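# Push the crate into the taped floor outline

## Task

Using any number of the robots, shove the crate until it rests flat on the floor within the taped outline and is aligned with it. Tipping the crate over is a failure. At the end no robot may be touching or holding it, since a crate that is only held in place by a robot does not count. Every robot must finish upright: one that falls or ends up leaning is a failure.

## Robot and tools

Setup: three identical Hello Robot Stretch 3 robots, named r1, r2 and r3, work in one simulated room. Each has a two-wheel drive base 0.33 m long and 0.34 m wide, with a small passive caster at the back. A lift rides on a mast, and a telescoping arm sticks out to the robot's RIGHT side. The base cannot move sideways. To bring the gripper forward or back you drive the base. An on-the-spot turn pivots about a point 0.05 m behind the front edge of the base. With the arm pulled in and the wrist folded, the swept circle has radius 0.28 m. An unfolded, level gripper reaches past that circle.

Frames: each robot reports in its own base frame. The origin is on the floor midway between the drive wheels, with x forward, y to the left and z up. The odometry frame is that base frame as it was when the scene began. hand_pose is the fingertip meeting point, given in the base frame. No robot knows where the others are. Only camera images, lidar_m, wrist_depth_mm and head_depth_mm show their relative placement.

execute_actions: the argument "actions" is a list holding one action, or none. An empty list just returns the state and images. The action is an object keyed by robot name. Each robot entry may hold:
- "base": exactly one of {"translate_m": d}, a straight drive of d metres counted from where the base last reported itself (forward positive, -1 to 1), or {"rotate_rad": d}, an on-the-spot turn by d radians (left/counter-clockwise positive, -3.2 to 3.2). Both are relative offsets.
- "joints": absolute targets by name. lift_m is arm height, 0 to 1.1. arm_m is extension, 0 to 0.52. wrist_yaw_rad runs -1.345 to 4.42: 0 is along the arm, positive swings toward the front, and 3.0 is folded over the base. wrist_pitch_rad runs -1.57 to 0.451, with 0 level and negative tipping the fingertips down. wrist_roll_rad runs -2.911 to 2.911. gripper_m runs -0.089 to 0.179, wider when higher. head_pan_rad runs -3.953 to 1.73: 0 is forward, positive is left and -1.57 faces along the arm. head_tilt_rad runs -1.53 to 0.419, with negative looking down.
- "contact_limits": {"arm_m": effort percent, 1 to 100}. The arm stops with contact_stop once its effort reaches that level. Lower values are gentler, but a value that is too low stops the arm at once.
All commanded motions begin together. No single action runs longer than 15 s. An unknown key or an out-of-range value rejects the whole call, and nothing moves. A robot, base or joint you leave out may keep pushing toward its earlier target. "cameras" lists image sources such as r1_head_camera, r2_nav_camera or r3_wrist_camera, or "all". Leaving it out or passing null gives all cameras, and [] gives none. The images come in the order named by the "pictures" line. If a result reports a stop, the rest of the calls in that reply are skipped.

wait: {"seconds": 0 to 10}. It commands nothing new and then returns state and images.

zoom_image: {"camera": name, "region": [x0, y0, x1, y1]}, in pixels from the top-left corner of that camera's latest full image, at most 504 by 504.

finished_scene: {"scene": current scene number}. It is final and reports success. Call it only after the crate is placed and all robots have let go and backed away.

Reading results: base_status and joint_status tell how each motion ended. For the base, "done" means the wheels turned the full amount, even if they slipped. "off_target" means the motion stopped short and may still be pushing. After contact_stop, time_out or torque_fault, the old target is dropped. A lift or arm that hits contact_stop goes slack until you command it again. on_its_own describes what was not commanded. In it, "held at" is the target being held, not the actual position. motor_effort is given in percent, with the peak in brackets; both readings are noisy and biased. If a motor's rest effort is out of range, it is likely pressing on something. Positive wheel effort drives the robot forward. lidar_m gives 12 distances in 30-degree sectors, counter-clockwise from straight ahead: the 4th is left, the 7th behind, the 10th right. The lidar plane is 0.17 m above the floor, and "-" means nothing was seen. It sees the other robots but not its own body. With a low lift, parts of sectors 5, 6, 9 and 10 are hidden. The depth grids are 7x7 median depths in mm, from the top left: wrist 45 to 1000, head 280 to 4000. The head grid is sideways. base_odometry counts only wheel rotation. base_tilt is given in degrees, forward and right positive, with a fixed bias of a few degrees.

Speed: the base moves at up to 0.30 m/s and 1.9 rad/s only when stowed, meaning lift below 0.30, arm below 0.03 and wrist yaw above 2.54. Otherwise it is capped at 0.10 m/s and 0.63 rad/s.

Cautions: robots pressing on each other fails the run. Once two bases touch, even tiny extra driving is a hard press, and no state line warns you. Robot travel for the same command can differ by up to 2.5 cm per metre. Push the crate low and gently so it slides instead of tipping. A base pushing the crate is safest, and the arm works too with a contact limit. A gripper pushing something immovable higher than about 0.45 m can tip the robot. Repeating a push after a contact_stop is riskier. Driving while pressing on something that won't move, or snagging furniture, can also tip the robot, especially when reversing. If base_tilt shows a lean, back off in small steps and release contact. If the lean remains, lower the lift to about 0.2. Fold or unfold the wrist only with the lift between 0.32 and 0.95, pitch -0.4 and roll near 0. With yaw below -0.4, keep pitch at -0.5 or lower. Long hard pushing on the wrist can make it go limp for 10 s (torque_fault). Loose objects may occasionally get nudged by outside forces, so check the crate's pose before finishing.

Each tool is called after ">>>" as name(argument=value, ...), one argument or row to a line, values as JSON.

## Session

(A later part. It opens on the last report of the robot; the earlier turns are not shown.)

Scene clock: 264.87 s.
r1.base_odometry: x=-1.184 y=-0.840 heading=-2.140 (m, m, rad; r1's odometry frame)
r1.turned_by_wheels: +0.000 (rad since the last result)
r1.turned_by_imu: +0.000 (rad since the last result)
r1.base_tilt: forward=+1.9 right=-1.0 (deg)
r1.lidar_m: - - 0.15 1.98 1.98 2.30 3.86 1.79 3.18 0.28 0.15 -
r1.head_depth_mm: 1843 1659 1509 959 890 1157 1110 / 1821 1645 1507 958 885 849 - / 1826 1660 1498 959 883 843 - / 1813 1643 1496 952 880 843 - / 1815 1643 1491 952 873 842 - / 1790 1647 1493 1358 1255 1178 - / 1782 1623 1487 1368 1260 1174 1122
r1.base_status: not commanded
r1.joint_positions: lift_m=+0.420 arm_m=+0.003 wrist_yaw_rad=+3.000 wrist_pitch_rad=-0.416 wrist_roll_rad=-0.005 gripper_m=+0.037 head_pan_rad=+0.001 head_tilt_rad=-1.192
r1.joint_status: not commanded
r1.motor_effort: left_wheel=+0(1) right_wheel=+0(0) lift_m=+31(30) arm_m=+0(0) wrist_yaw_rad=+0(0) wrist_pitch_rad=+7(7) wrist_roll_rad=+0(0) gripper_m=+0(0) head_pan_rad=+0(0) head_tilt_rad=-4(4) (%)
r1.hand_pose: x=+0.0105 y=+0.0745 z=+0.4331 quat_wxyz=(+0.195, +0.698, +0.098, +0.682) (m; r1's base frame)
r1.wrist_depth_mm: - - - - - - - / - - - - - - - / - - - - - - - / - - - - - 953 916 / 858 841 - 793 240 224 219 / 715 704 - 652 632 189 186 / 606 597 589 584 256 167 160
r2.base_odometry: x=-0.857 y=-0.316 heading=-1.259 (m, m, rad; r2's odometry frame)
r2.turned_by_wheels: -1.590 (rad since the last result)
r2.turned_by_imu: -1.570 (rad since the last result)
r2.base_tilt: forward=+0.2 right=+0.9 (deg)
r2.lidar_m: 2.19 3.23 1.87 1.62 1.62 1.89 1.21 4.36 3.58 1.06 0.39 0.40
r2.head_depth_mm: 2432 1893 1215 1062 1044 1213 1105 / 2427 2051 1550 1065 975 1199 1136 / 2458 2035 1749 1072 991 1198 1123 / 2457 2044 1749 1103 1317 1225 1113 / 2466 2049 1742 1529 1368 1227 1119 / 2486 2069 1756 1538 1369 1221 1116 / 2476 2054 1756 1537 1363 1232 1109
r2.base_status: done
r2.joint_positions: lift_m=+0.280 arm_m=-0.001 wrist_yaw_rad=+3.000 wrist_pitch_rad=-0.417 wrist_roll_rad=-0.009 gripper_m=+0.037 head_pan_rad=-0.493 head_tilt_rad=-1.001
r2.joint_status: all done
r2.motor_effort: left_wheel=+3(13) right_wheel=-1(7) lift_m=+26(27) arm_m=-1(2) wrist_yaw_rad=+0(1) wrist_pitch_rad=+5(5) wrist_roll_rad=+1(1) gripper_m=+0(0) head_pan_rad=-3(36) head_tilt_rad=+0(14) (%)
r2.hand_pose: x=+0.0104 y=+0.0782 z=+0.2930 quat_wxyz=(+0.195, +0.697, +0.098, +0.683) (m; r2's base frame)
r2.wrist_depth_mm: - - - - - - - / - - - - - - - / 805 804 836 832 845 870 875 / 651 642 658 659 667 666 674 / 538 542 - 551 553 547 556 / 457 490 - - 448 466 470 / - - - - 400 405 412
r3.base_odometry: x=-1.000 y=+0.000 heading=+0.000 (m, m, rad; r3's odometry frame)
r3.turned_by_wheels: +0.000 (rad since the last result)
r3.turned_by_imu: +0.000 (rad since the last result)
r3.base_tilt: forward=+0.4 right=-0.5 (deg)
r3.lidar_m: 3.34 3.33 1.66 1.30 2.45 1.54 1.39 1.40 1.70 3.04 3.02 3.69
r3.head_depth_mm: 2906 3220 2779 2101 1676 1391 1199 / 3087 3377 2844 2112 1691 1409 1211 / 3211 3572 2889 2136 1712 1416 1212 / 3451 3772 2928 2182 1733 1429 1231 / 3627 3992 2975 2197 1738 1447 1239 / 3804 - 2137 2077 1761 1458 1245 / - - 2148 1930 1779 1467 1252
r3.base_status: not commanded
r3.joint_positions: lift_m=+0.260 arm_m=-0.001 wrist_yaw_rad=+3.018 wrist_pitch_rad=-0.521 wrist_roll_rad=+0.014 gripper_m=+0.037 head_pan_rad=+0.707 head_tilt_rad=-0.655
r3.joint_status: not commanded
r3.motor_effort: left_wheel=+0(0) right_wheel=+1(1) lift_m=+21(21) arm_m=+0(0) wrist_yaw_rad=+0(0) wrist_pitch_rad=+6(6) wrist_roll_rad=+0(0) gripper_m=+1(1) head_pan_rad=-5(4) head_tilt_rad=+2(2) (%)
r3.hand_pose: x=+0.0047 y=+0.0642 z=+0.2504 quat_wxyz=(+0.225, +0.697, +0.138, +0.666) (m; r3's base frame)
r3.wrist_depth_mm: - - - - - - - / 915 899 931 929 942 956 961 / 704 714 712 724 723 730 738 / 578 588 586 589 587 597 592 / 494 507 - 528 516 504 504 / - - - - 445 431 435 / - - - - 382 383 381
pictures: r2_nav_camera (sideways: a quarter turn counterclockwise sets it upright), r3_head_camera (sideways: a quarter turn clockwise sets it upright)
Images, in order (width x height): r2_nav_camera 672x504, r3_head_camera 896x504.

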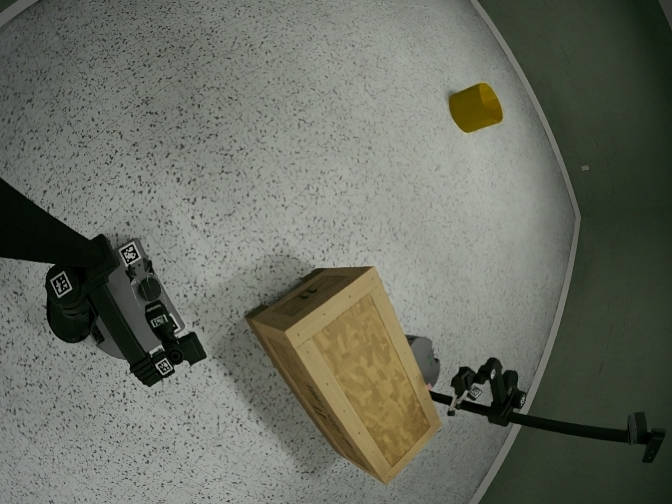

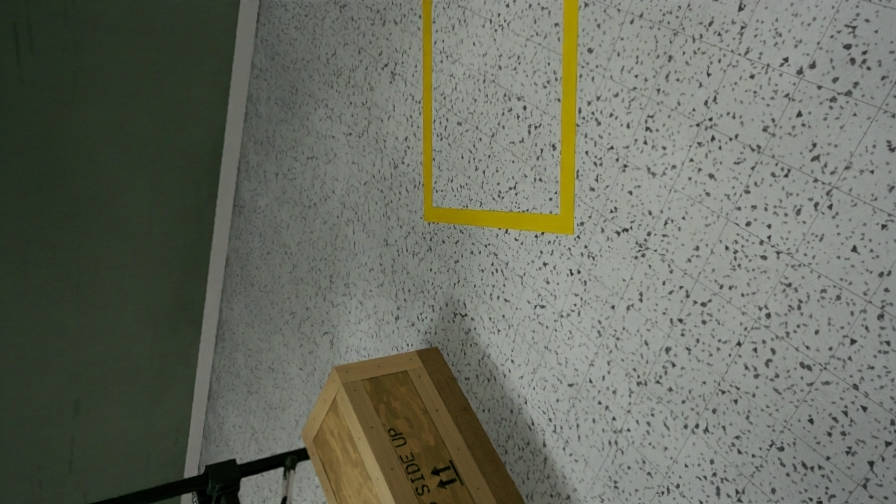

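>>> execute_actions(
  actions=[
    {"r2":{"base":{"translate_m":0.98},"joints":{"head_pan_rad":0,"head_tilt_rad":-1.19}}},
  ],
  cameras=[],
)

>>> execute_actions(
  actions=[
    {"r2":{"base":{"rotate_rad":-1.59}}},
  ],
  cameras=[],
)

>>> execute_actions(
  actions=[
    {"r2":{"base":{"translate_m":0.39}}},
  ],
  cameras=[],
)

>>> execute_actions(
  actions=[
    {"r2":{"base":{"rotate_rad":-1.59}}},
  ],
  cameras=["r2_nav_camera","r2_head_camera"],
)

Scene clock: 276.10 s.
r1.base_odometry: x=-1.184 y=-0.840 heading=-2.140 (m, m, rad; r1's odometry frame)
r1.turned_by_wheels: +0.000 (rad since the last result)
r1.turned_by_imu: +0.000 (rad since the last result)
r1.base_tilt: forward=+1.8 right=-1.0 (deg)
r1.lidar_m: - - 0.15 1.98 1.99 2.29 3.88 1.79 0.99 0.28 0.15 -
r1.head_depth_mm: 1839 1659 1495 962 889 1169 1115 / 1836 1663 1497 954 883 851 - / 1816 1648 1492 950 884 843 - / 1803 1647 1485 952 882 843 - / 1811 1639 1489 948 878 839 - / 1802 1639 1495 1370 1248 1170 - / 1808 1623 1477 1361 1260 1178 1125
r1.base_status: not commanded
r1.joint_positions: lift_m=+0.420 arm_m=+0.003 wrist_yaw_rad=+3.000 wrist_pitch_rad=-0.416 wrist_roll_rad=-0.005 gripper_m=+0.037 head_pan_rad=+0.001 head_tilt_rad=-1.192
r1.joint_status: not commanded
r1.motor_effort: left_wheel=+1(0) right_wheel=+0(0) lift_m=+31(30) arm_m=+1(0) wrist_yaw_rad=-1(1) wrist_pitch_rad=+7(7) wrist_roll_rad=+0(0) gripper_m=+0(0) head_pan_rad=+1(0) head_tilt_rad=-3(3) (%)
r1.hand_pose: x=+0.0105 y=+0.0745 z=+0.4331 quat_wxyz=(+0.195, +0.698, +0.098, +0.682) (m; r1's base frame)
r1.wrist_depth_mm: - - - - - - - / - - - - - - - / - - - - - - - / - - - - 956 992 927 / 865 868 - 794 242 223 219 / 709 705 - 659 641 189 188 / 592 602 589 576 255 166 160
r2.base_odometry: x=-0.556 y=-1.249 heading=-1.259 (m, m, rad; r2's odometry frame)
r2.turned_by_wheels: +0.000 (rad since the last result)
r2.turned_by_imu: +0.006 (rad since the last result)
r2.base_tilt: forward=+0.2 right=+0.9 (deg)
r2.lidar_m: 1.21 3.38 2.15 1.87 1.87 2.18 2.19 0.43 0.45 0.99 2.88 3.33
r2.head_depth_mm: 1836 1641 1502 1371 1265 1176 1100 / 1833 1647 1496 1375 1271 1178 - / 1831 1651 1516 1376 1268 1188 - / 1550 1575 1506 1378 1271 1189 - / 1567 1592 1507 1383 1274 1192 - / 1852 1665 1513 1379 1279 1190 1127 / 1843 1671 1517 1380 1288 1183 1111
r2.base_status: done
r2.joint_positions: lift_m=+0.280 arm_m=-0.001 wrist_yaw_rad=+3.000 wrist_pitch_rad=-0.417 wrist_roll_rad=-0.009 gripper_m=+0.037 head_pan_rad=-0.007 head_tilt_rad=-1.176
r2.joint_status: all done
r2.motor_effort: left_wheel=+2(12) right_wheel=-1(5) lift_m=+26(26) arm_m=-2(2) wrist_yaw_rad=+0(1) wrist_pitch_rad=+5(5) wrist_roll_rad=+1(1) gripper_m=+0(0) head_pan_rad=+3(34) head_tilt_rad=-7(20) (%)
r2.hand_pose: x=+0.0104 y=+0.0782 z=+0.2930 quat_wxyz=(+0.195, +0.697, +0.098, +0.683) (m; r2's base frame)
r2.wrist_depth_mm: - - - - - - - / - - - - - - - / 828 816 816 833 843 875 879 / 645 646 657 661 658 670 674 / 532 537 - 549 556 554 555 / 463 482 - - 456 466 471 / - - - - 403 406 405
r3.base_odometry: x=-1.000 y=+0.000 heading=+0.000 (m, m, rad; r3's odometry frame)
r3.turned_by_wheels: +0.000 (rad since the last result)
r3.turned_by_imu: -0.001 (rad since the last result)
r3.base_tilt: forward=+0.4 right=-0.5 (deg)
r3.lidar_m: 3.33 3.35 1.66 1.64 2.46 1.54 1.39 1.40 1.69 3.01 3.06 3.70
r3.head_depth_mm: 2915 3243 2813 2107 1673 1399 1201 / 3074 3381 2833 2120 1691 1422 1213 / 3212 3570 2911 2139 1708 1423 1218 / 3427 3745 2944 2191 1723 1438 1229 / 3644 3968 3018 2204 1737 1439 1234 / 3861 - 2132 2078 1761 1461 1243 / - - 2150 1929 1776 1466 1252
r3.base_status: not commanded
r3.joint_positions: lift_m=+0.260 arm_m=-0.001 wrist_yaw_rad=+3.018 wrist_pitch_rad=-0.521 wrist_roll_rad=+0.014 gripper_m=+0.037 head_pan_rad=+0.707 head_tilt_rad=-0.655
r3.joint_status: not commanded
r3.motor_effort: left_wheel=+0(0) right_wheel=+0(1) lift_m=+21(21) arm_m=+0(0) wrist_yaw_rad=+0(0) wrist_pitch_rad=+6(6) wrist_roll_rad=+0(0) gripper_m=+1(0) head_pan_rad=-5(4) head_tilt_rad=+2(3) (%)
r3.hand_pose: x=+0.0047 y=+0.0642 z=+0.2504 quat_wxyz=(+0.225, +0.697, +0.138, +0.666) (m; r3's base frame)
r3.wrist_depth_mm: - - - - - - - / 912 903 912 936 956 932 947 / 709 716 717 717 728 719 738 / 578 585 582 592 597 588 601 / 494 510 - 532 513 503 505 / - - - - 447 431 439 / - - - - 383 382 383
pictures: none
No camera images: the call's "cameras" was empty. Leave "cameras" out to get every camera's image.

Scene clock: 278.37 s.
r1.base_odometry: x=-1.184 y=-0.840 heading=-2.140 (m, m, rad; r1's odometry frame)
r1.turned_by_wheels: +0.000 (rad since the last result)
r1.turned_by_imu: +0.000 (rad since the last result)
r1.base_tilt: forward=+1.8 right=-1.0 (deg)
r1.lidar_m: - - 0.15 1.99 1.98 2.30 3.88 1.78 0.99 0.28 0.15 -
r1.head_depth_mm: 1839 1646 1522 956 886 1165 1112 / 1843 1649 1492 957 885 847 - / 1815 1649 1502 957 884 849 - / 1833 1646 1489 950 877 841 - / 1827 1639 1501 947 879 844 - / 1800 1634 1497 1356 1254 1165 - / 1805 1616 1485 1367 1253 1169 1117
r1.base_status: not commanded
r1.joint_positions: lift_m=+0.420 arm_m=+0.003 wrist_yaw_rad=+3.000 wrist_pitch_rad=-0.416 wrist_roll_rad=-0.005 gripper_m=+0.037 head_pan_rad=+0.001 head_tilt_rad=-1.192
r1.joint_status: not commanded
r1.motor_effort: left_wheel=+1(0) right_wheel=+0(0) lift_m=+30(30) arm_m=+0(0) wrist_yaw_rad=+1(1) wrist_pitch_rad=+6(7) wrist_roll_rad=+0(0) gripper_m=+0(0) head_pan_rad=+1(0) head_tilt_rad=-4(3) (%)
r1.hand_pose: x=+0.0105 y=+0.0745 z=+0.4331 quat_wxyz=(+0.195, +0.698, +0.098, +0.682) (m; r1's base frame)
r1.wrist_depth_mm: - - - - - - - / - - - - - - - / - - - - - - - / - - - 985 941 935 896 / 867 867 - 801 241 223 219 / 715 686 - 673 621 189 187 / 606 593 602 565 254 166 161
r2.base_odometry: x=-0.556 y=-1.249 heading=-2.849 (m, m, rad; r2's odometry frame)
r2.turned_by_wheels: -1.590 (rad since the last result)
r2.turned_by_imu: -1.570 (rad since the last result)
r2.base_tilt: forward=+0.2 right=+0.9 (deg)
r2.lidar_m: 0.99 2.88 3.33 1.21 3.38 2.16 1.87 1.87 2.16 2.18 0.43 0.45
r2.head_depth_mm: 1828 1136 1066 1054 1133 1174 1102 / 941 1405 1360 1361 1282 1187 - / 1746 1418 1375 1376 1268 1188 - / 1796 1656 1465 1370 1270 1189 - / 1848 1648 1512 1386 1280 1193 - / 1832 1664 1496 1385 1280 1192 1122 / 1839 1674 1499 1388 1272 1190 1109
r2.base_status: done
r2.joint_positions: lift_m=+0.280 arm_m=-0.001 wrist_yaw_rad=+3.000 wrist_pitch_rad=-0.417 wrist_roll_rad=-0.009 gripper_m=+0.037 head_pan_rad=-0.007 head_tilt_rad=-1.176
r2.joint_status: not commanded
r2.motor_effort: left_wheel=+4(13) right_wheel=-2(7) lift_m=+26(26) arm_m=-2(2) wrist_yaw_rad=+1(0) wrist_pitch_rad=+5(5) wrist_roll_rad=+1(1) gripper_m=+0(0) head_pan_rad=+3(4) head_tilt_rad=-5(6) (%)
r2.hand_pose: x=+0.0104 y=+0.0782 z=+0.2930 quat_wxyz=(+0.195, +0.697, +0.098, +0.683) (m; r2's base frame)
r2.wrist_depth_mm: - - - - - - - / - - - - - - - / 831 810 850 845 844 861 876 / 640 645 667 671 657 683 684 / 538 533 - 556 558 553 553 / 453 489 - - 453 464 470 / - - - - 401 409 407
r3.base_odometry: x=-1.000 y=+0.000 heading=+0.000 (m, m, rad; r3's odometry frame)
r3.turned_by_wheels: +0.000 (rad since the last result)
r3.turned_by_imu: +0.000 (rad since the last result)
r3.base_tilt: forward=+0.4 right=-0.5 (deg)
r3.lidar_m: 3.33 3.36 1.66 1.64 2.45 1.54 1.39 1.40 1.69 3.04 3.05 3.69
r3.head_depth_mm: 2928 3212 2771 2097 1681 1401 1204 / 3057 3377 2843 2137 1702 1409 1204 / 3176 3552 2896 2154 1718 1423 1214 / 3395 3735 2946 2180 1724 1432 1227 / 3653 3989 2992 2200 1741 1448 1238 / 3848 - 2139 2077 1773 1464 1246 / - - 2172 1928 1778 1465 1252
r3.base_status: not commanded
r3.joint_positions: lift_m=+0.260 arm_m=-0.001 wrist_yaw_rad=+3.018 wrist_pitch_rad=-0.521 wrist_roll_rad=+0.014 gripper_m=+0.037 head_pan_rad=+0.707 head_tilt_rad=-0.655
r3.joint_status: not commanded
r3.motor_effort: left_wheel=+0(0) right_wheel=+1(0) lift_m=+21(21) arm_m=+0(0) wrist_yaw_rad=+1(1) wrist_pitch_rad=+6(6) wrist_roll_rad=+0(0) gripper_m=+0(1) head_pan_rad=-5(5) head_tilt_rad=+3(4) (%)
r3.hand_pose: x=+0.0047 y=+0.0642 z=+0.2504 quat_wxyz=(+0.225, +0.697, +0.138, +0.666) (m; r3's base frame)
r3.wrist_depth_mm: - - - - - - - / 923 890 931 931 932 956 960 / 714 714 722 717 724 718 734 / 585 583 588 595 589 598 600 / 493 510 - 537 515 504 502 / - - - - 447 433 435 / - - - - 381 382 383
pictures: none
No camera images: the call's "cameras" was empty. Leave "cameras" out to get every camera's image.

Scene clock: 281.33 s.
r1.base_odometry: x=-1.184 y=-0.840 heading=-2.140 (m, m, rad; r1's odometry frame)
r1.turned_by_wheels: +0.000 (rad since the last result)
r1.turned_by_imu: +0.000 (rad since the last result)
r1.base_tilt: forward=+1.8 right=-1.0 (deg)
r1.lidar_m: - - 0.15 1.98 1.98 2.30 3.86 1.79 0.61 0.28 0.15 -
r1.head_depth_mm: 1814 1649 1507 954 887 1167 1108 / 1844 1644 1502 955 884 851 - / 1848 1645 1494 956 884 845 - / 1839 1640 1500 952 883 845 - / 1807 1629 1487 947 878 841 - / 1816 1626 1487 1361 1253 1172 - / 1808 1628 1484 1366 1259 1174 1124
r1.base_status: not commanded
r1.joint_positions: lift_m=+0.420 arm_m=+0.003 wrist_yaw_rad=+3.000 wrist_pitch_rad=-0.416 wrist_roll_rad=-0.005 gripper_m=+0.037 head_pan_rad=+0.001 head_tilt_rad=-1.192
r1.joint_status: not commanded
r1.motor_effort: left_wheel=+0(1) right_wheel=+0(0) lift_m=+31(30) arm_m=+0(0) wrist_yaw_rad=-1(0) wrist_pitch_rad=+7(7) wrist_roll_rad=+0(0) gripper_m=+0(0) head_pan_rad=+0(0) head_tilt_rad=-3(3) (%)
r1.hand_pose: x=+0.0105 y=+0.0745 z=+0.4331 quat_wxyz=(+0.195, +0.698, +0.098, +0.682) (m; r1's base frame)
r1.wrist_depth_mm: - - - - - - - / - - - - - - - / - - - - - - - / - - - 987 972 942 921 / 890 850 - 794 243 225 219 / 703 693 - 652 617 190 187 / 616 596 591 590 256 167 160
r2.base_odometry: x=-0.929 y=-1.361 heading=-2.849 (m, m, rad; r2's odometry frame)
r2.turned_by_wheels: +0.000 (rad since the last result)
r2.turned_by_imu: +0.003 (rad since the last result)
r2.base_tilt: forward=+0.1 right=+1.0 (deg)
r2.lidar_m: 0.74 2.51 2.91 1.34 1.29 2.59 2.25 2.24 0.33 0.32 0.33 0.46
r2.head_depth_mm: 1794 1642 835 990 1063 1068 1068 / 812 819 758 1204 1252 1191 - / 1833 821 1505 1206 1259 1190 - / 1832 1608 1520 1301 1272 1193 - / 1833 1656 1509 1381 1280 1191 - / 1858 1663 1504 1380 1275 1184 1121 / 1849 1662 1511 1382 1279 1185 1117
r2.base_status: done
r2.joint_positions: lift_m=+0.280 arm_m=-0.001 wrist_yaw_rad=+3.000 wrist_pitch_rad=-0.417 wrist_roll_rad=-0.009 gripper_m=+0.037 head_pan_rad=-0.007 head_tilt_rad=-1.177
r2.joint_status: not commanded
r2.motor_effort: left_wheel=+4(14) right_wheel=-2(6) lift_m=+26(26) arm_m=-2(2) wrist_yaw_rad=+0(1) wrist_pitch_rad=+5(5) wrist_roll_rad=+1(1) gripper_m=-1(0) head_pan_rad=+3(4) head_tilt_rad=-5(5) (%)
r2.hand_pose: x=+0.0104 y=+0.0782 z=+0.2930 quat_wxyz=(+0.195, +0.697, +0.098, +0.683) (m; r2's base frame)
r2.wrist_depth_mm: - - - - - - - / - - - - - - - / 807 804 823 835 872 856 861 / 652 650 673 652 670 674 668 / 533 532 - 550 559 561 564 / 459 487 - - 442 465 468 / - - - - 402 410 405
r3.base_odometry: x=-1.000 y=+0.000 heading=+0.000 (m, m, rad; r3's odometry frame)
r3.turned_by_wheels: +0.000 (rad since the last result)
r3.turned_by_imu: +0.000 (rad since the last result)
r3.base_tilt: forward=+0.4 right=-0.5 (deg)
r3.lidar_m: 3.33 3.35 1.66 1.64 2.46 1.55 1.39 1.40 1.69 3.04 3.05 3.69
r3.head_depth_mm: 2912 3196 2771 2105 1684 1403 1204 / 3073 3377 2827 2121 1697 1410 1209 / 3240 3530 2872 2150 1705 1425 1223 / 3444 3759 2919 2164 1725 1426 1227 / 3674 3994 2985 2211 1747 1444 1242 / 3850 - 2138 2064 1758 1459 1242 / - - 2168 1950 1780 1472 1253
r3.base_status: not commanded
r3.joint_positions: lift_m=+0.260 arm_m=-0.001 wrist_yaw_rad=+3.018 wrist_pitch_rad=-0.521 wrist_roll_rad=+0.014 gripper_m=+0.037 head_pan_rad=+0.707 head_tilt_rad=-0.655
r3.joint_status: not commanded
r3.motor_effort: left_wheel=+0(0) right_wheel=+0(0) lift_m=+21(21) arm_m=+0(0) wrist_yaw_rad=-1(0) wrist_pitch_rad=+6(6) wrist_roll_rad=+0(0) gripper_m=+0(0) head_pan_rad=-5(4) head_tilt_rad=+2(2) (%)
r3.hand_pose: x=+0.0047 y=+0.0642 z=+0.2504 quat_wxyz=(+0.225, +0.697, +0.138, +0.666) (m; r3's base frame)
r3.wrist_depth_mm: - - - - - - - / 923 890 936 939 937 938 966 / 698 711 716 722 730 734 739 / 583 590 591 593 597 600 597 / 493 511 - 528 512 502 505 / - - - - 445 430 437 / - - - - 381 384 381
pictures: none
No camera images: the call's "cameras" was empty. Leave "cameras" out to get every camera's image.

Scene clock: 283.60 s.
r1.base_odometry: x=-1.184 y=-0.840 heading=-2.140 (m, m, rad; r1's odometry frame)
r1.turned_by_wheels: +0.000 (rad since the last result)
r1.turned_by_imu: +0.000 (rad since the last result)
r1.base_tilt: forward=+1.9 right=-1.0 (deg)
r1.lidar_m: - - 0.15 1.98 1.98 2.30 3.89 1.79 0.54 0.28 0.15 -
r1.head_depth_mm: 1843 1656 1509 960 891 1165 1116 / 1817 1649 1509 959 889 848 - / 1825 1649 1507 956 885 845 - / 1819 1637 1502 949 884 840 - / 1827 1636 1498 946 880 839 - / 1804 1637 1489 1362 1250 1170 - / 1800 1615 1476 1362 1263 1167 1123
r1.base_status: not commanded
r1.joint_positions: lift_m=+0.420 arm_m=+0.003 wrist_yaw_rad=+3.000 wrist_pitch_rad=-0.416 wrist_roll_rad=-0.005 gripper_m=+0.037 head_pan_rad=+0.001 head_tilt_rad=-1.192
r1.joint_status: not commanded
r1.motor_effort: left_wheel=+1(0) right_wheel=+0(0) lift_m=+30(30) arm_m=+0(0) wrist_yaw_rad=-1(0) wrist_pitch_rad=+7(7) wrist_roll_rad=+0(0) gripper_m=-1(1) head_pan_rad=+1(0) head_tilt_rad=-4(4) (%)
r1.hand_pose: x=+0.0105 y=+0.0745 z=+0.4331 quat_wxyz=(+0.195, +0.698, +0.098, +0.682) (m; r1's base frame)
r1.wrist_depth_mm: - - - - - - - / - - - - - - - / - - - - - - - / - - - - 997 975 920 / 889 835 - 794 242 222 218 / 733 696 - 675 627 189 187 / 608 600 583 579 255 166 160
r2.base_odometry: x=-0.929 y=-1.361 heading=+1.845 (m, m, rad; r2's odometry frame)
r2.turned_by_wheels: -1.590 (rad since the last result)
r2.turned_by_imu: -1.570 (rad since the last result)
r2.base_tilt: forward=+0.2 right=+1.0 (deg)
r2.lidar_m: 0.32 0.33 0.46 0.74 2.51 2.90 1.34 1.29 2.60 2.24 2.25 0.33
r2.head_depth_mm: 1809 1644 1501 1365 1264 1180 1100 / 1825 1643 1504 1374 1276 1181 - / 1831 1635 1483 976 1238 1196 - / 1834 1656 1044 962 1133 1191 - / 1837 1651 1045 962 1134 1194 - / 1842 1641 1051 968 1133 1191 1125 / 1852 1665 1049 967 1125 1195 1109
r2.base_status: done
r2.joint_positions: lift_m=+0.280 arm_m=-0.001 wrist_yaw_rad=+3.000 wrist_pitch_rad=-0.417 wrist_roll_rad=-0.009 gripper_m=+0.037 head_pan_rad=-0.007 head_tilt_rad=-1.177
r2.joint_status: not commanded
r2.motor_effort: left_wheel=+2(12) right_wheel=-2(9) lift_m=+26(26) arm_m=-2(2) wrist_yaw_rad=+1(1) wrist_pitch_rad=+5(5) wrist_roll_rad=+1(1) gripper_m=+0(1) head_pan_rad=+4(3) head_tilt_rad=-5(6) (%)
r2.hand_pose: x=+0.0104 y=+0.0782 z=+0.2930 quat_wxyz=(+0.195, +0.697, +0.098, +0.683) (m; r2's base frame)
r2.wrist_depth_mm: - - - - 668 416 304 / - - - 714 636 426 312 / 824 790 781 564 567 438 317 / 646 645 657 600 612 444 319 / 533 538 - 552 557 453 324 / 449 487 - - 449 443 328 / - - - - 404 402 334
r3.base_odometry: x=-1.000 y=+0.000 heading=+0.000 (m, m, rad; r3's odometry frame)
r3.turned_by_wheels: +0.000 (rad since the last result)
r3.turned_by_imu: +0.000 (rad since the last result)
r3.base_tilt: forward=+0.4 right=-0.6 (deg)
r3.lidar_m: 3.32 3.35 1.67 1.64 2.46 1.54 1.39 1.40 1.69 3.02 3.05 3.68
r3.head_depth_mm: 2907 3161 2779 2094 1677 1395 1204 / 3064 3385 2834 2122 1691 1405 1209 / 3208 3582 2877 2140 1711 1425 1216 / 3400 3761 2921 2169 1736 1431 1228 / 3712 3959 2976 2180 1738 1440 1231 / 3857 - 2140 2075 1760 1459 1240 / - - 2149 1937 1781 1464 1254
r3.base_status: not commanded
r3.joint_positions: lift_m=+0.260 arm_m=-0.001 wrist_yaw_rad=+3.018 wrist_pitch_rad=-0.521 wrist_roll_rad=+0.014 gripper_m=+0.037 head_pan_rad=+0.707 head_tilt_rad=-0.655
r3.joint_status: not commanded
r3.motor_effort: left_wheel=+0(0) right_wheel=+1(0) lift_m=+21(21) arm_m=+0(0) wrist_yaw_rad=+0(1) wrist_pitch_rad=+6(6) wrist_roll_rad=+0(0) gripper_m=-1(0) head_pan_rad=-5(4) head_tilt_rad=+1(3) (%)
r3.hand_pose: x=+0.0047 y=+0.0642 z=+0.2504 quat_wxyz=(+0.225, +0.697, +0.138, +0.666) (m; r3's base frame)
r3.wrist_depth_mm: - - - - - - - / 923 908 929 933 936 956 952 / 711 713 714 727 733 725 734 / 580 583 601 586 589 598 600 / 495 511 - 529 519 500 509 / - - - - 446 432 435 / - - - - 384 382 385
pictures: r2_head_camera (sideways: a quarter turn clockwise sets it upright), r2_nav_camera (sideways: a quarter turn counterclockwise sets it upright)
Images, in order (width x height): r2_head_camera 896x504, r2_nav_camera 672x504.

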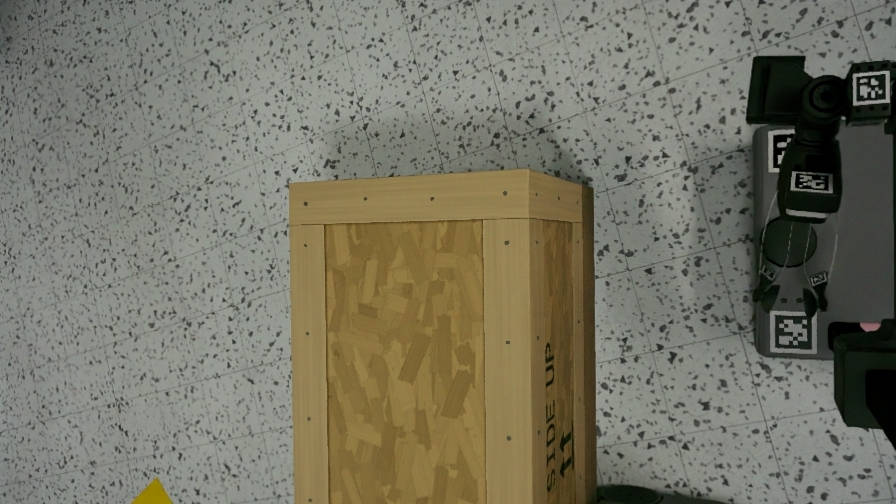

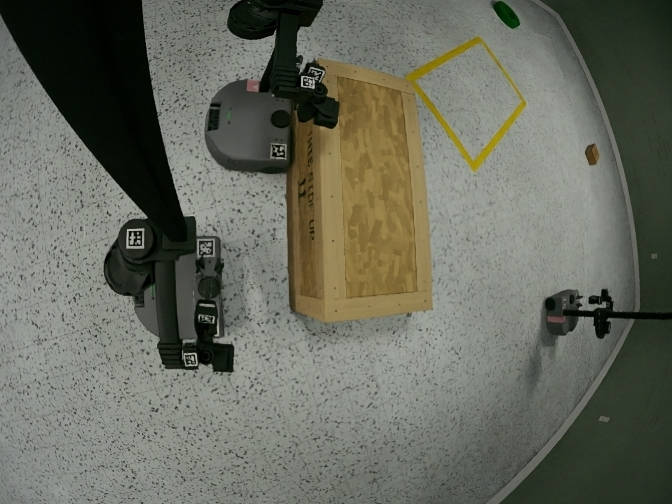

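>>> execute_actions(
  actions=[
    {"r2":{"base":{"translate_m":0.25},"joints":{"lift_m":0.42}}},
  ],
  cameras=[],
)

>>> execute_actions(
  actions=[
    {"r1":{"base":{"translate_m":0.4}},"r2":{"base":{"translate_m":0.4}}},
  ],
  cameras=["r2_nav_camera","r1_head_camera","r3_head_camera"],
)

Scene clock: 292.03 s.
r1.base_odometry: x=-1.184 y=-0.840 heading=-2.140 (m, m, rad; r1's odometry frame)
r1.turned_by_wheels: +0.000 (rad since the last result)
r1.turned_by_imu: +0.000 (rad since the last result)
r1.base_tilt: forward=+1.8 right=-1.0 (deg)
r1.lidar_m: - - 0.15 1.98 1.98 2.30 3.86 1.79 3.20 0.28 0.15 -
r1.head_depth_mm: 1828 1656 1501 961 886 1114 1096 / 1815 1659 1500 958 885 846 - / 1819 1651 1505 953 885 846 - / 1820 1638 1504 952 881 844 - / 1807 1632 1483 951 878 838 - / 1795 1619 1488 1370 1251 1174 - / 1796 1613 1479 1357 1267 1173 1123
r1.base_status: not commanded
r1.joint_positions: lift_m=+0.420 arm_m=+0.003 wrist_yaw_rad=+3.000 wrist_pitch_rad=-0.416 wrist_roll_rad=-0.005 gripper_m=+0.037 head_pan_rad=+0.001 head_tilt_rad=-1.192
r1.joint_status: not commanded
r1.motor_effort: left_wheel=+0(0) right_wheel=+0(0) lift_m=+30(31) arm_m=+1(1) wrist_yaw_rad=-1(0) wrist_pitch_rad=+7(7) wrist_roll_rad=+0(0) gripper_m=+0(0) head_pan_rad=+1(0) head_tilt_rad=-4(3) (%)
r1.hand_pose: x=+0.0105 y=+0.0745 z=+0.4331 quat_wxyz=(+0.195, +0.698, +0.098, +0.682) (m; r1's base frame)
r1.wrist_depth_mm: - - - - - - - / - - - - - - - / - - - - - - - / - - - - 979 929 905 / 871 838 - 820 242 225 217 / 706 698 - 653 613 189 187 / 604 594 584 586 258 165 161
r2.base_odometry: x=-0.997 y=-1.121 heading=+1.845 (m, m, rad; r2's odometry frame)
r2.turned_by_wheels: +0.000 (rad since the last result)
r2.turned_by_imu: +0.001 (rad since the last result)
r2.base_tilt: forward=+0.2 right=+0.9 (deg)
r2.lidar_m: - - 0.15 0.28 2.57 2.98 1.54 1.53 2.52 2.18 2.19 -
r2.head_depth_mm: 1823 1638 1483 1367 1270 1174 1090 / 1816 1649 1494 1378 1275 1180 - / 1824 1652 1500 1364 897 840 - / 1831 1658 1491 960 889 833 - / 1830 1666 1511 962 889 837 - / 1852 1665 1502 961 893 843 1125 / 1864 1661 1523 966 891 843 1119
r2.base_status: done
r2.joint_positions: lift_m=+0.420 arm_m=-0.001 wrist_yaw_rad=+3.000 wrist_pitch_rad=-0.417 wrist_roll_rad=-0.009 gripper_m=+0.037 head_pan_rad=-0.007 head_tilt_rad=-1.177
r2.joint_status: all done
r2.motor_effort: left_wheel=+3(13) right_wheel=-2(8) lift_m=+37(39) arm_m=-2(2) wrist_yaw_rad=+0(0) wrist_pitch_rad=+5(5) wrist_roll_rad=+1(1) gripper_m=+1(1) head_pan_rad=+3(3) head_tilt_rad=-6(6) (%)
r2.hand_pose: x=+0.0104 y=+0.0782 z=+0.4326 quat_wxyz=(+0.195, +0.697, +0.098, +0.683) (m; r2's base frame)
r2.wrist_depth_mm: - - - - - - - / - - - 539 470 476 - / - - 791 480 343 343 347 / 874 878 631 555 263 268 271 / 711 717 - 634 220 219 222 / 607 620 - 586 195 183 186 / 525 531 - 436 203 159 162
r3.base_odometry: x=-1.000 y=+0.000 heading=+0.000 (m, m, rad; r3's odometry frame)
r3.turned_by_wheels: +0.000 (rad since the last result)
r3.turned_by_imu: -0.001 (rad since the last result)
r3.base_tilt: forward=+0.4 right=-0.6 (deg)
r3.lidar_m: 3.33 3.34 1.66 1.64 2.46 1.54 1.39 1.39 1.69 3.02 3.05 3.70
r3.head_depth_mm: 2886 3180 2813 2111 1673 1403 1202 / 3059 3393 2819 2130 1699 1408 1211 / 3223 3552 2867 2150 1714 1420 1220 / 3457 3798 2961 2172 1731 1435 1226 / 3651 - 2984 2204 1738 1446 1237 / 3854 - 2147 2053 1771 1463 1240 / - - 2157 1935 1776 1472 1254
r3.base_status: not commanded
r3.joint_positions: lift_m=+0.260 arm_m=-0.001 wrist_yaw_rad=+3.018 wrist_pitch_rad=-0.521 wrist_roll_rad=+0.014 gripper_m=+0.037 head_pan_rad=+0.707 head_tilt_rad=-0.655
r3.joint_status: not commanded
r3.motor_effort: left_wheel=+0(0) right_wheel=+1(1) lift_m=+21(21) arm_m=+0(0) wrist_yaw_rad=+0(0) wrist_pitch_rad=+6(6) wrist_roll_rad=+0(0) gripper_m=+0(0) head_pan_rad=-5(5) head_tilt_rad=+2(3) (%)
r3.hand_pose: x=+0.0047 y=+0.0642 z=+0.2504 quat_wxyz=(+0.225, +0.697, +0.138, +0.666) (m; r3's base frame)
r3.wrist_depth_mm: - - - - - - - / 917 902 935 941 940 932 946 / 705 710 727 725 730 729 739 / 588 578 592 589 592 596 594 / 497 509 - 535 517 502 503 / - - - - 445 434 437 / - - - - 382 384 386
pictures: none
No camera images: the call's "cameras" was empty. Leave "cameras" out to get every camera's image.

Scene clock: 297.90 s.
r1.base_odometry: x=-1.399 y=-1.177 heading=-2.139 (m, m, rad; r1's odometry frame)
r1.turned_by_wheels: +0.000 (rad since the last result)
r1.turned_by_imu: -0.005 (rad since the last result)
r1.base_tilt: forward=+1.9 right=-1.0 (deg)
r1.lidar_m: - - 2.31 1.99 1.99 2.29 3.90 1.81 3.19 0.20 0.15 -
r1.head_depth_mm: 1838 1653 1501 962 889 1054 1099 / 1830 1668 1511 955 885 839 - / 1832 1632 1496 958 883 838 - / 1821 1634 1489 952 881 838 - / 1831 1626 1486 947 878 834 - / 1802 1626 1486 1371 1258 1167 - / 1813 1635 1476 1360 1263 1173 1115
r1.base_status: translate_m off_target (by the wheels' count: +0.3997 of +0.4000)
r1.joint_positions: lift_m=+0.420 arm_m=+0.003 wrist_yaw_rad=+3.000 wrist_pitch_rad=-0.416 wrist_roll_rad=-0.005 gripper_m=+0.037 head_pan_rad=+0.001 head_tilt_rad=-1.191
r1.joint_status: not commanded
r1.on_its_own: left_wheel is at rest, and its effort (+64) is outside its rest range (-18 to +18); right_wheel is at rest, and its effort (+29) is outside its rest range (-18 to +18)
r1.motor_effort: left_wheel=+64(100) right_wheel=+29(87) lift_m=+30(32) arm_m=+0(0) wrist_yaw_rad=+0(3) wrist_pitch_rad=+7(8) wrist_roll_rad=+0(0) gripper_m=-1(0) head_pan_rad=+0(0) head_tilt_rad=-3(4) (%)
r1.hand_pose: x=+0.0105 y=+0.0745 z=+0.4331 quat_wxyz=(+0.195, +0.698, +0.097, +0.682) (m; r1's base frame)
r1.wrist_depth_mm: - - - - - - - / - - - - - - - / - - - - - - - / - - - 973 991 941 938 / 882 840 - 798 241 222 218 / 715 709 - 675 249 189 187 / 613 596 601 584 188 162 161
r2.base_odometry: x=-1.105 y=-0.736 heading=+1.845 (m, m, rad; r2's odometry frame)
r2.turned_by_wheels: +0.000 (rad since the last result)
r2.turned_by_imu: +0.004 (rad since the last result)
r2.base_tilt: forward=+0.2 right=+0.9 (deg)
r2.lidar_m: - - 0.15 0.21 2.57 2.99 1.56 1.54 2.51 2.18 2.18 -
r2.head_depth_mm: 1807 1637 1486 1363 1270 1172 1102 / 1813 1646 1493 1377 1270 1173 - / 1827 1646 1493 1363 893 831 - / 1818 1647 1502 957 888 828 - / 1822 1652 1508 956 887 829 - / 1848 1661 1508 964 887 835 1124 / 1851 1665 1510 966 892 836 1118
r2.base_status: translate_m off_target (by the wheels' count: +0.3998 of +0.4000)
r2.joint_positions: lift_m=+0.420 arm_m=-0.001 wrist_yaw_rad=+3.000 wrist_pitch_rad=-0.418 wrist_roll_rad=-0.009 gripper_m=+0.037 head_pan_rad=-0.004 head_tilt_rad=-1.180
r2.joint_status: not commanded
r2.on_its_own: left_wheel is at rest, and its effort (+42) is outside its rest range (-18 to +18); right_wheel is at rest, and its effort (+31) is outside its rest range (-18 to +18)
r2.motor_effort: left_wheel=+42(89) right_wheel=+31(66) lift_m=+33(38) arm_m=-2(2) wrist_yaw_rad=+1(1) wrist_pitch_rad=+5(6) wrist_roll_rad=+1(0) gripper_m=+0(1) head_pan_rad=+1(3) head_tilt_rad=-4(6) (%)
r2.hand_pose: x=+0.0105 y=+0.0781 z=+0.4327 quat_wxyz=(+0.195, +0.697, +0.098, +0.683) (m; r2's base frame)
r2.wrist_depth_mm: - - - - - - - / - - - 502 471 475 - / - - 772 378 338 342 350 / 863 853 628 423 262 268 271 / 703 720 - 602 221 220 222 / 600 609 - 515 184 186 187 / 533 526 - 342 168 161 162
r3.base_odometry: x=-1.000 y=+0.000 heading=+0.000 (m, m, rad; r3's odometry frame)
r3.turned_by_wheels: +0.000 (rad since the last result)
r3.turned_by_imu: -0.001 (rad since the last result)
r3.base_tilt: forward=+0.4 right=-0.6 (deg)
r3.lidar_m: 3.33 3.36 1.66 1.64 2.46 1.54 1.39 1.40 1.69 3.03 3.05 3.69
r3.head_depth_mm: 2897 3183 2784 2102 1672 1399 1205 / 3046 3387 2828 2108 1697 1408 1209 / 3234 3572 2868 2170 1709 1415 1222 / 3415 3729 2933 2160 1725 1438 1231 / 3637 3983 2981 2183 1747 1444 1230 / 3881 - 2145 2079 1758 1453 1243 / - - 2175 1918 1773 1470 1261
r3.base_status: not commanded
r3.joint_positions: lift_m=+0.260 arm_m=-0.001 wrist_yaw_rad=+3.018 wrist_pitch_rad=-0.521 wrist_roll_rad=+0.014 gripper_m=+0.037 head_pan_rad=+0.707 head_tilt_rad=-0.655
r3.joint_status: not commanded
r3.motor_effort: left_wheel=+0(0) right_wheel=+1(0) lift_m=+22(21) arm_m=+0(0) wrist_yaw_rad=+0(0) wrist_pitch_rad=+6(6) wrist_roll_rad=+0(0) gripper_m=+1(0) head_pan_rad=-5(5) head_tilt_rad=+3(2) (%)
r3.hand_pose: x=+0.0047 y=+0.0642 z=+0.2504 quat_wxyz=(+0.225, +0.697, +0.138, +0.666) (m; r3's base frame)
r3.wrist_depth_mm: - - - - - - - / 924 899 938 930 927 941 964 / 714 721 728 719 724 734 745 / 581 582 583 590 595 591 597 / 498 509 - 533 512 500 505 / - - - - 445 436 438 / - - - - 383 383 383
pictures: r1_head_camera (sideways: a quarter turn clockwise sets it upright), r2_nav_camera (sideways: a quarter turn counterclockwise sets it upright), r3_head_camera (sideways: a quarter turn clockwise sets it upright)
Images, in order (width x height): r1_head_camera 896x504, r2_nav_camera 672x504, r3_head_camera 896x504.

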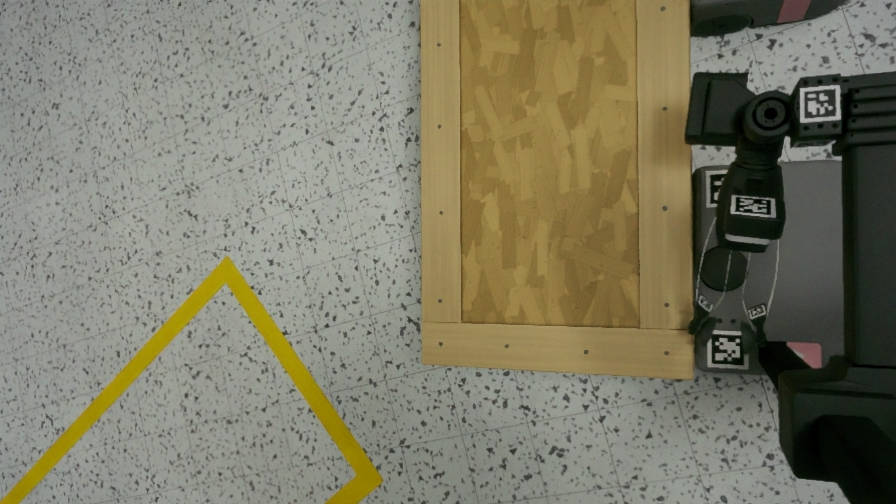

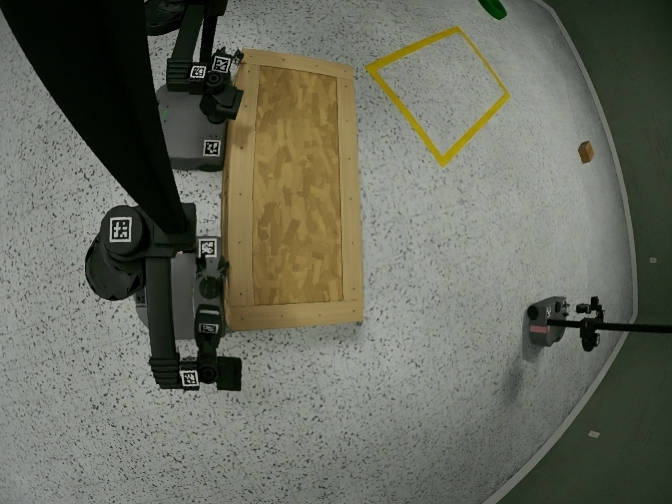

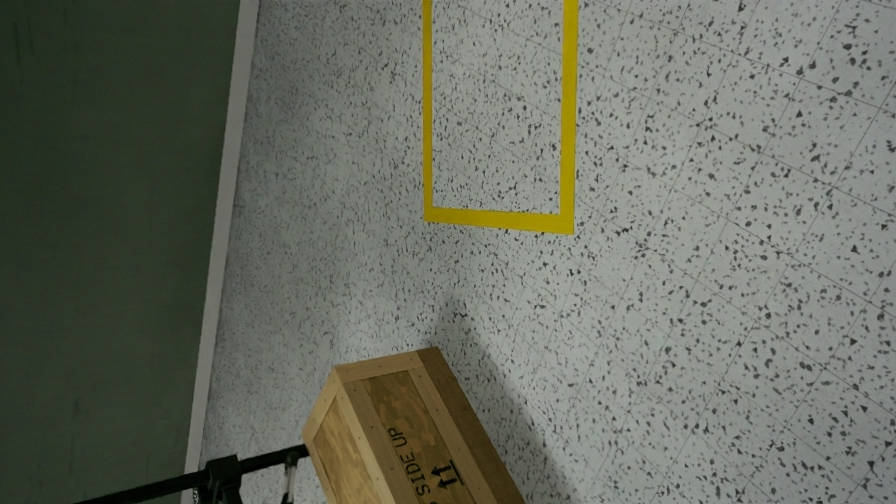

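>>> execute_actions(
  actions=[
    {"r1":{"base":{"translate_m":-0.27},"joints":{"lift_m":0.285}},"r2":{"base":{"translate_m":-0.27},"joints":{"lift_m":0.285}}},
  ],
  cameras=[],
)

>>> execute_actions(
  actions=[
    {"r1":{"base":{"rotate_rad":3.14},"joints":{"head_pan_rad":-3.14,"head_tilt_rad":-1.1}},"r2":{"base":{"rotate_rad":3.18},"joints":{"head_pan_rad":-3.14,"head_tilt_rad":-1.1}}},
  ],
  cameras=["r2_nav_camera","r1_head_camera","r2_head_camera"],
)

Scene clock: 323.43 s.
r1.base_odometry: x=-1.253 y=-0.949 heading=-2.139 (m, m, rad; r1's odometry frame)
r1.turned_by_wheels: +0.000 (rad since the last result)
r1.turned_by_imu: +0.000 (rad since the last result)
r1.base_tilt: forward=+1.9 right=-1.0 (deg)
r1.lidar_m: 0.32 0.33 2.22 1.91 1.92 2.22 3.63 1.59 3.26 0.46 0.45 0.33
r1.head_depth_mm: 1826 1649 1043 975 1248 1187 1102 / 1837 1661 1043 965 1250 1191 1103 / 1837 1654 1040 963 1246 1207 - / 1819 1635 1038 958 1242 1202 - / 1824 1643 1033 952 1241 1207 - / 1809 1642 1493 1364 1270 1174 - / 1786 1625 1477 1359 1260 1172 1111
r1.base_status: done
r1.joint_positions: lift_m=+0.285 arm_m=+0.003 wrist_yaw_rad=+3.000 wrist_pitch_rad=-0.416 wrist_roll_rad=-0.005 gripper_m=+0.037 head_pan_rad=+0.001 head_tilt_rad=-1.191
r1.joint_status: all done
r1.motor_effort: left_wheel=+0(48) right_wheel=+1(23) lift_m=+21(23) arm_m=+0(0) wrist_yaw_rad=-1(0) wrist_pitch_rad=+7(7) wrist_roll_rad=+0(0) gripper_m=+0(0) head_pan_rad=+0(1) head_tilt_rad=-4(4) (%)
r1.hand_pose: x=+0.0105 y=+0.0745 z=+0.2984 quat_wxyz=(+0.195, +0.698, +0.097, +0.682) (m; r1's base frame)
r1.wrist_depth_mm: - - - - - - - / - - - - - - - / - - - 975 946 889 888 / 849 814 763 762 723 704 676 / 646 639 - 606 612 579 555 / 540 536 - - 485 483 456 / 457 - - - 426 416 370
r2.base_odometry: x=-1.032 y=-0.996 heading=+1.845 (m, m, rad; r2's odometry frame)
r2.turned_by_wheels: +0.000 (rad since the last result)
r2.turned_by_imu: -0.003 (rad since the last result)
r2.base_tilt: forward=+0.2 right=+0.9 (deg)
r2.lidar_m: 0.32 0.33 0.46 0.57 2.51 2.91 1.34 1.29 2.59 2.24 2.24 0.33
r2.head_depth_mm: 1800 1639 1492 1371 1270 1180 1100 / 1834 1652 1488 1375 1270 1181 - / 1806 1623 1458 978 1241 1189 - / 1819 1653 1038 957 1153 1188 - / 1815 1649 1044 964 1155 1191 - / 1840 1632 1040 961 1155 1186 1126 / 1850 1672 1052 962 1157 1189 1113
r2.base_status: done
r2.joint_positions: lift_m=+0.285 arm_m=-0.001 wrist_yaw_rad=+3.000 wrist_pitch_rad=-0.418 wrist_roll_rad=-0.009 gripper_m=+0.037 head_pan_rad=-0.004 head_tilt_rad=-1.180
r2.joint_status: all done
r2.motor_effort: left_wheel=+2(32) right_wheel=-1(24) lift_m=+26(26) arm_m=-2(2) wrist_yaw_rad=+1(1) wrist_pitch_rad=+5(5) wrist_roll_rad=+1(1) gripper_m=+0(0) head_pan_rad=+2(2) head_tilt_rad=-4(3) (%)
r2.hand_pose: x=+0.0105 y=+0.0781 z=+0.2980 quat_wxyz=(+0.195, +0.697, +0.098, +0.683) (m; r2's base frame)
r2.wrist_depth_mm: - - - - 674 421 306 / - - 718 - 691 429 311 / 851 807 534 814 705 435 316 / 645 655 572 632 654 446 319 / 539 543 - 550 563 453 326 / 463 488 - - 457 449 326 / - - - - 411 410 337
r3.base_odometry: x=-1.000 y=+0.000 heading=+0.000 (m, m, rad; r3's odometry frame)
r3.turned_by_wheels: +0.000 (rad since the last result)
r3.turned_by_imu: -0.001 (rad since the last result)
r3.base_tilt: forward=+0.4 right=-0.5 (deg)
r3.lidar_m: 3.33 3.34 1.66 1.64 2.46 1.54 1.39 1.39 1.69 3.03 3.04 3.71
r3.head_depth_mm: 2951 3251 2790 2086 1675 1400 1198 / 3095 3348 2860 2115 1695 1414 1209 / 3207 3595 2903 2146 1717 1419 1213 / 3446 3764 2918 2203 1737 1430 1224 / 3614 3964 2990 2208 1748 1448 1236 / 3810 - 2155 2067 1756 1450 1246 / - - 2153 1933 1792 1470 1252
r3.base_status: not commanded
r3.joint_positions: lift_m=+0.260 arm_m=-0.001 wrist_yaw_rad=+3.018 wrist_pitch_rad=-0.521 wrist_roll_rad=+0.014 gripper_m=+0.037 head_pan_rad=+0.707 head_tilt_rad=-0.655
r3.joint_status: not commanded
r3.motor_effort: left_wheel=+0(0) right_wheel=+0(1) lift_m=+21(21) arm_m=+0(0) wrist_yaw_rad=+0(0) wrist_pitch_rad=+6(6) wrist_roll_rad=+0(0) gripper_m=+0(1) head_pan_rad=-5(5) head_tilt_rad=+1(2) (%)
r3.hand_pose: x=+0.0047 y=+0.0642 z=+0.2504 quat_wxyz=(+0.225, +0.697, +0.138, +0.666) (m; r3's base frame)
r3.wrist_depth_mm: - - - - - - - / 925 895 922 952 926 953 949 / 710 717 718 725 723 726 735 / 584 589 586 592 592 599 598 / 493 508 - 531 519 505 504 / - - - - 449 434 434 / - - - - 381 382 384
pictures: none
No camera images: the call's "cameras" was empty. Leave "cameras" out to get every camera's image.

Scene clock: 326.53 s.
r1.base_odometry: x=-1.253 y=-0.949 heading=+1.001 (m, m, rad; r1's odometry frame)
r1.turned_by_wheels: +3.140 (rad since the last result)
r1.turned_by_imu: +3.142 (rad since the last result)
r1.base_tilt: forward=+1.9 right=-1.1 (deg)
r1.lidar_m: 3.61 1.59 1.66 0.57 0.47 0.33 0.32 0.33 2.26 1.92 1.92 2.17
r1.head_depth_mm: 2063 1843 1617 1005 1120 1151 1086 / 2104 1832 1607 1004 1102 - 1101 / 2112 1826 1612 996 942 - 1079 / 2102 1812 1610 1002 963 - 1066 / 2077 1801 1604 993 1042 - 1074 / 2067 1803 1595 1424 1274 1216 1069 / 2077 1793 1592 1426 1286 1180 1090
r1.base_status: done
r1.joint_positions: lift_m=+0.285 arm_m=+0.003 wrist_yaw_rad=+3.000 wrist_pitch_rad=-0.416 wrist_roll_rad=-0.005 gripper_m=+0.037 head_pan_rad=-3.133 head_tilt_rad=-1.100
r1.joint_status: all done
r1.motor_effort: left_wheel=-3(11) right_wheel=+3(10) lift_m=+21(21) arm_m=+0(0) wrist_yaw_rad=+0(1) wrist_pitch_rad=+7(7) wrist_roll_rad=+0(0) gripper_m=+0(0) head_pan_rad=-1(31) head_tilt_rad=-1(7) (%)
r1.hand_pose: x=+0.0105 y=+0.0744 z=+0.2984 quat_wxyz=(+0.195, +0.698, +0.097, +0.682) (m; r1's base frame)
r1.wrist_depth_mm: 473 - 682 - - - - / 446 589 - - - - - / 434 596 631 923 937 929 908 / 415 613 544 609 731 691 696 / 403 602 - 611 602 583 561 / 395 509 - - 483 481 467 / 369 - - - 420 415 406
r2.base_odometry: x=-1.032 y=-0.996 heading=-1.258 (m, m, rad; r2's odometry frame)
r2.turned_by_wheels: +3.180 (rad since the last result)
r2.turned_by_imu: +3.142 (rad since the last result)
r2.base_tilt: forward=+0.2 right=+0.9 (deg)
r2.lidar_m: 1.32 1.29 2.56 2.24 2.25 0.33 0.32 0.33 0.47 0.46 2.51 2.95
r2.head_depth_mm: 2032 1784 1585 1427 1300 1198 1088 / 2030 1771 1586 1429 1297 - 1085 / 2059 1798 1601 1015 943 - - / 2062 1793 1588 1005 948 - - / 2030 1791 1589 1004 948 1223 - / 2070 1808 1614 1004 950 1213 - / 2064 1812 1595 1011 949 1202 1111
r2.base_status: done
r2.joint_positions: lift_m=+0.285 arm_m=-0.001 wrist_yaw_rad=+3.000 wrist_pitch_rad=-0.418 wrist_roll_rad=-0.009 gripper_m=+0.037 head_pan_rad=-3.133 head_tilt_rad=-1.100
r2.joint_status: all done
r2.motor_effort: left_wheel=-1(9) right_wheel=+3(12) lift_m=+26(26) arm_m=-2(3) wrist_yaw_rad=+1(1) wrist_pitch_rad=+5(5) wrist_roll_rad=+1(0) gripper_m=+0(0) head_pan_rad=-4(51) head_tilt_rad=+0(8) (%)
r2.hand_pose: x=+0.0105 y=+0.0781 z=+0.2980 quat_wxyz=(+0.195, +0.697, +0.098, +0.683) (m; r2's base frame)
r2.wrist_depth_mm: - - - - - - - / - - - - - - - / 819 827 844 850 845 861 864 / 659 652 669 668 680 674 675 / 540 541 - 549 564 553 562 / 464 487 - - 460 473 473 / - - - - 406 411 411
r3.base_odometry: x=-1.000 y=+0.000 heading=+0.000 (m, m, rad; r3's odometry frame)
r3.turned_by_wheels: +0.000 (rad since the last result)
r3.turned_by_imu: +0.000 (rad since the last result)
r3.base_tilt: forward=+0.4 right=-0.6 (deg)
r3.lidar_m: 3.33 3.34 1.66 1.64 2.47 1.54 1.39 1.40 1.69 3.02 3.04 3.70
r3.head_depth_mm: 2910 3223 2807 2092 1679 1408 1197 / 3084 3402 2850 2130 1688 1411 1212 / 3258 3567 2904 2139 1707 1423 1213 / 3397 3726 2963 2180 1726 1431 1230 / 3638 - 2992 2184 1736 1452 1237 / 3810 - 2143 2070 1756 1467 1250 / - - 2171 1939 1773 1478 1257
r3.base_status: not commanded
r3.joint_positions: lift_m=+0.260 arm_m=-0.001 wrist_yaw_rad=+3.018 wrist_pitch_rad=-0.521 wrist_roll_rad=+0.014 gripper_m=+0.037 head_pan_rad=+0.707 head_tilt_rad=-0.655
r3.joint_status: not commanded
r3.motor_effort: left_wheel=+0(0) right_wheel=+0(0) lift_m=+21(21) arm_m=+0(0) wrist_yaw_rad=+0(1) wrist_pitch_rad=+6(6) wrist_roll_rad=+0(0) gripper_m=+0(0) head_pan_rad=-5(4) head_tilt_rad=+3(2) (%)
r3.hand_pose: x=+0.0047 y=+0.0642 z=+0.2504 quat_wxyz=(+0.225, +0.697, +0.138, +0.666) (m; r3's base frame)
r3.wrist_depth_mm: - - - - - - - / 919 898 934 918 941 942 947 / 712 714 714 716 730 730 738 / 587 582 589 589 590 597 598 / 497 509 - 537 514 503 502 / - - - - 441 434 436 / - - - - 382 383 384
pictures: r1_head_camera (sideways: a quarter turn clockwise sets it upright), r2_head_camera (sideways: a quarter turn clockwise sets it upright), r2_nav_camera (sideways: a quarter turn counterclockwise sets it upright)
Images, in order (width x height): r1_head_camera 896x504, r2_head_camera 896x504, r2_nav_camera 672x504.

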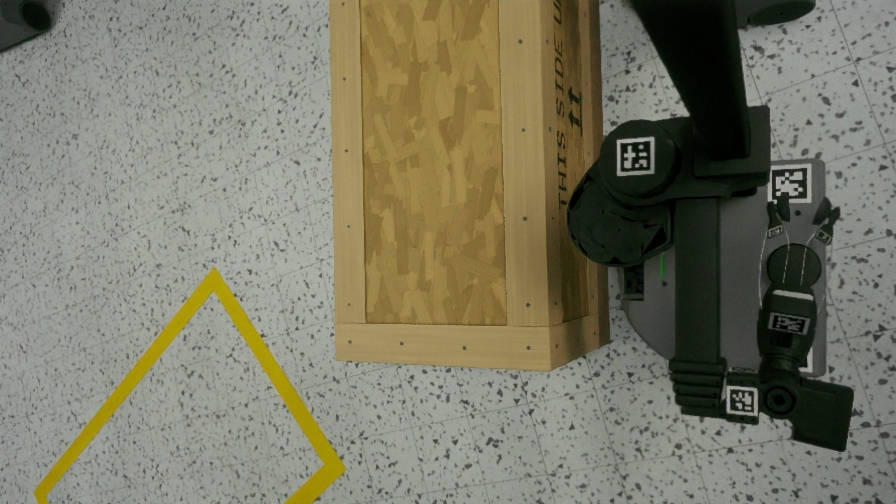

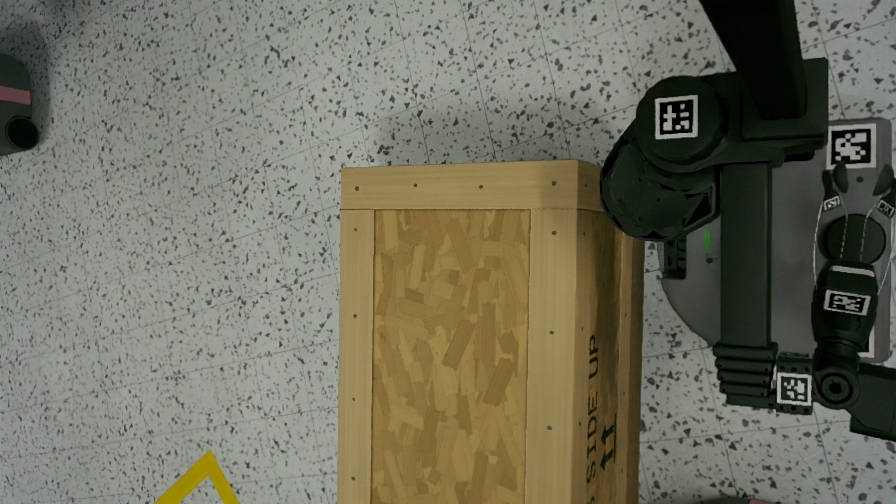

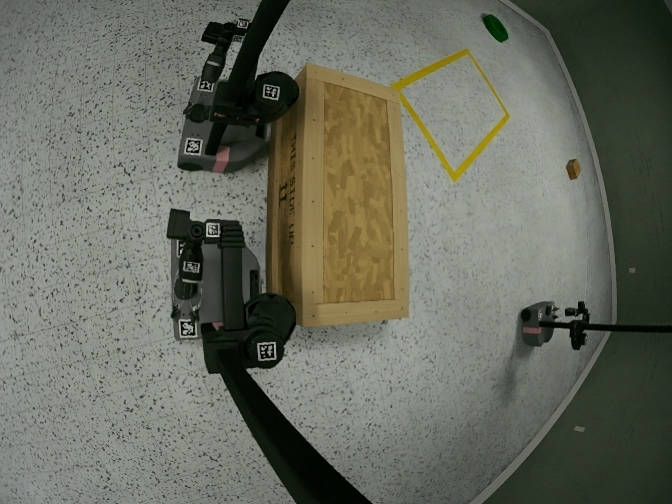

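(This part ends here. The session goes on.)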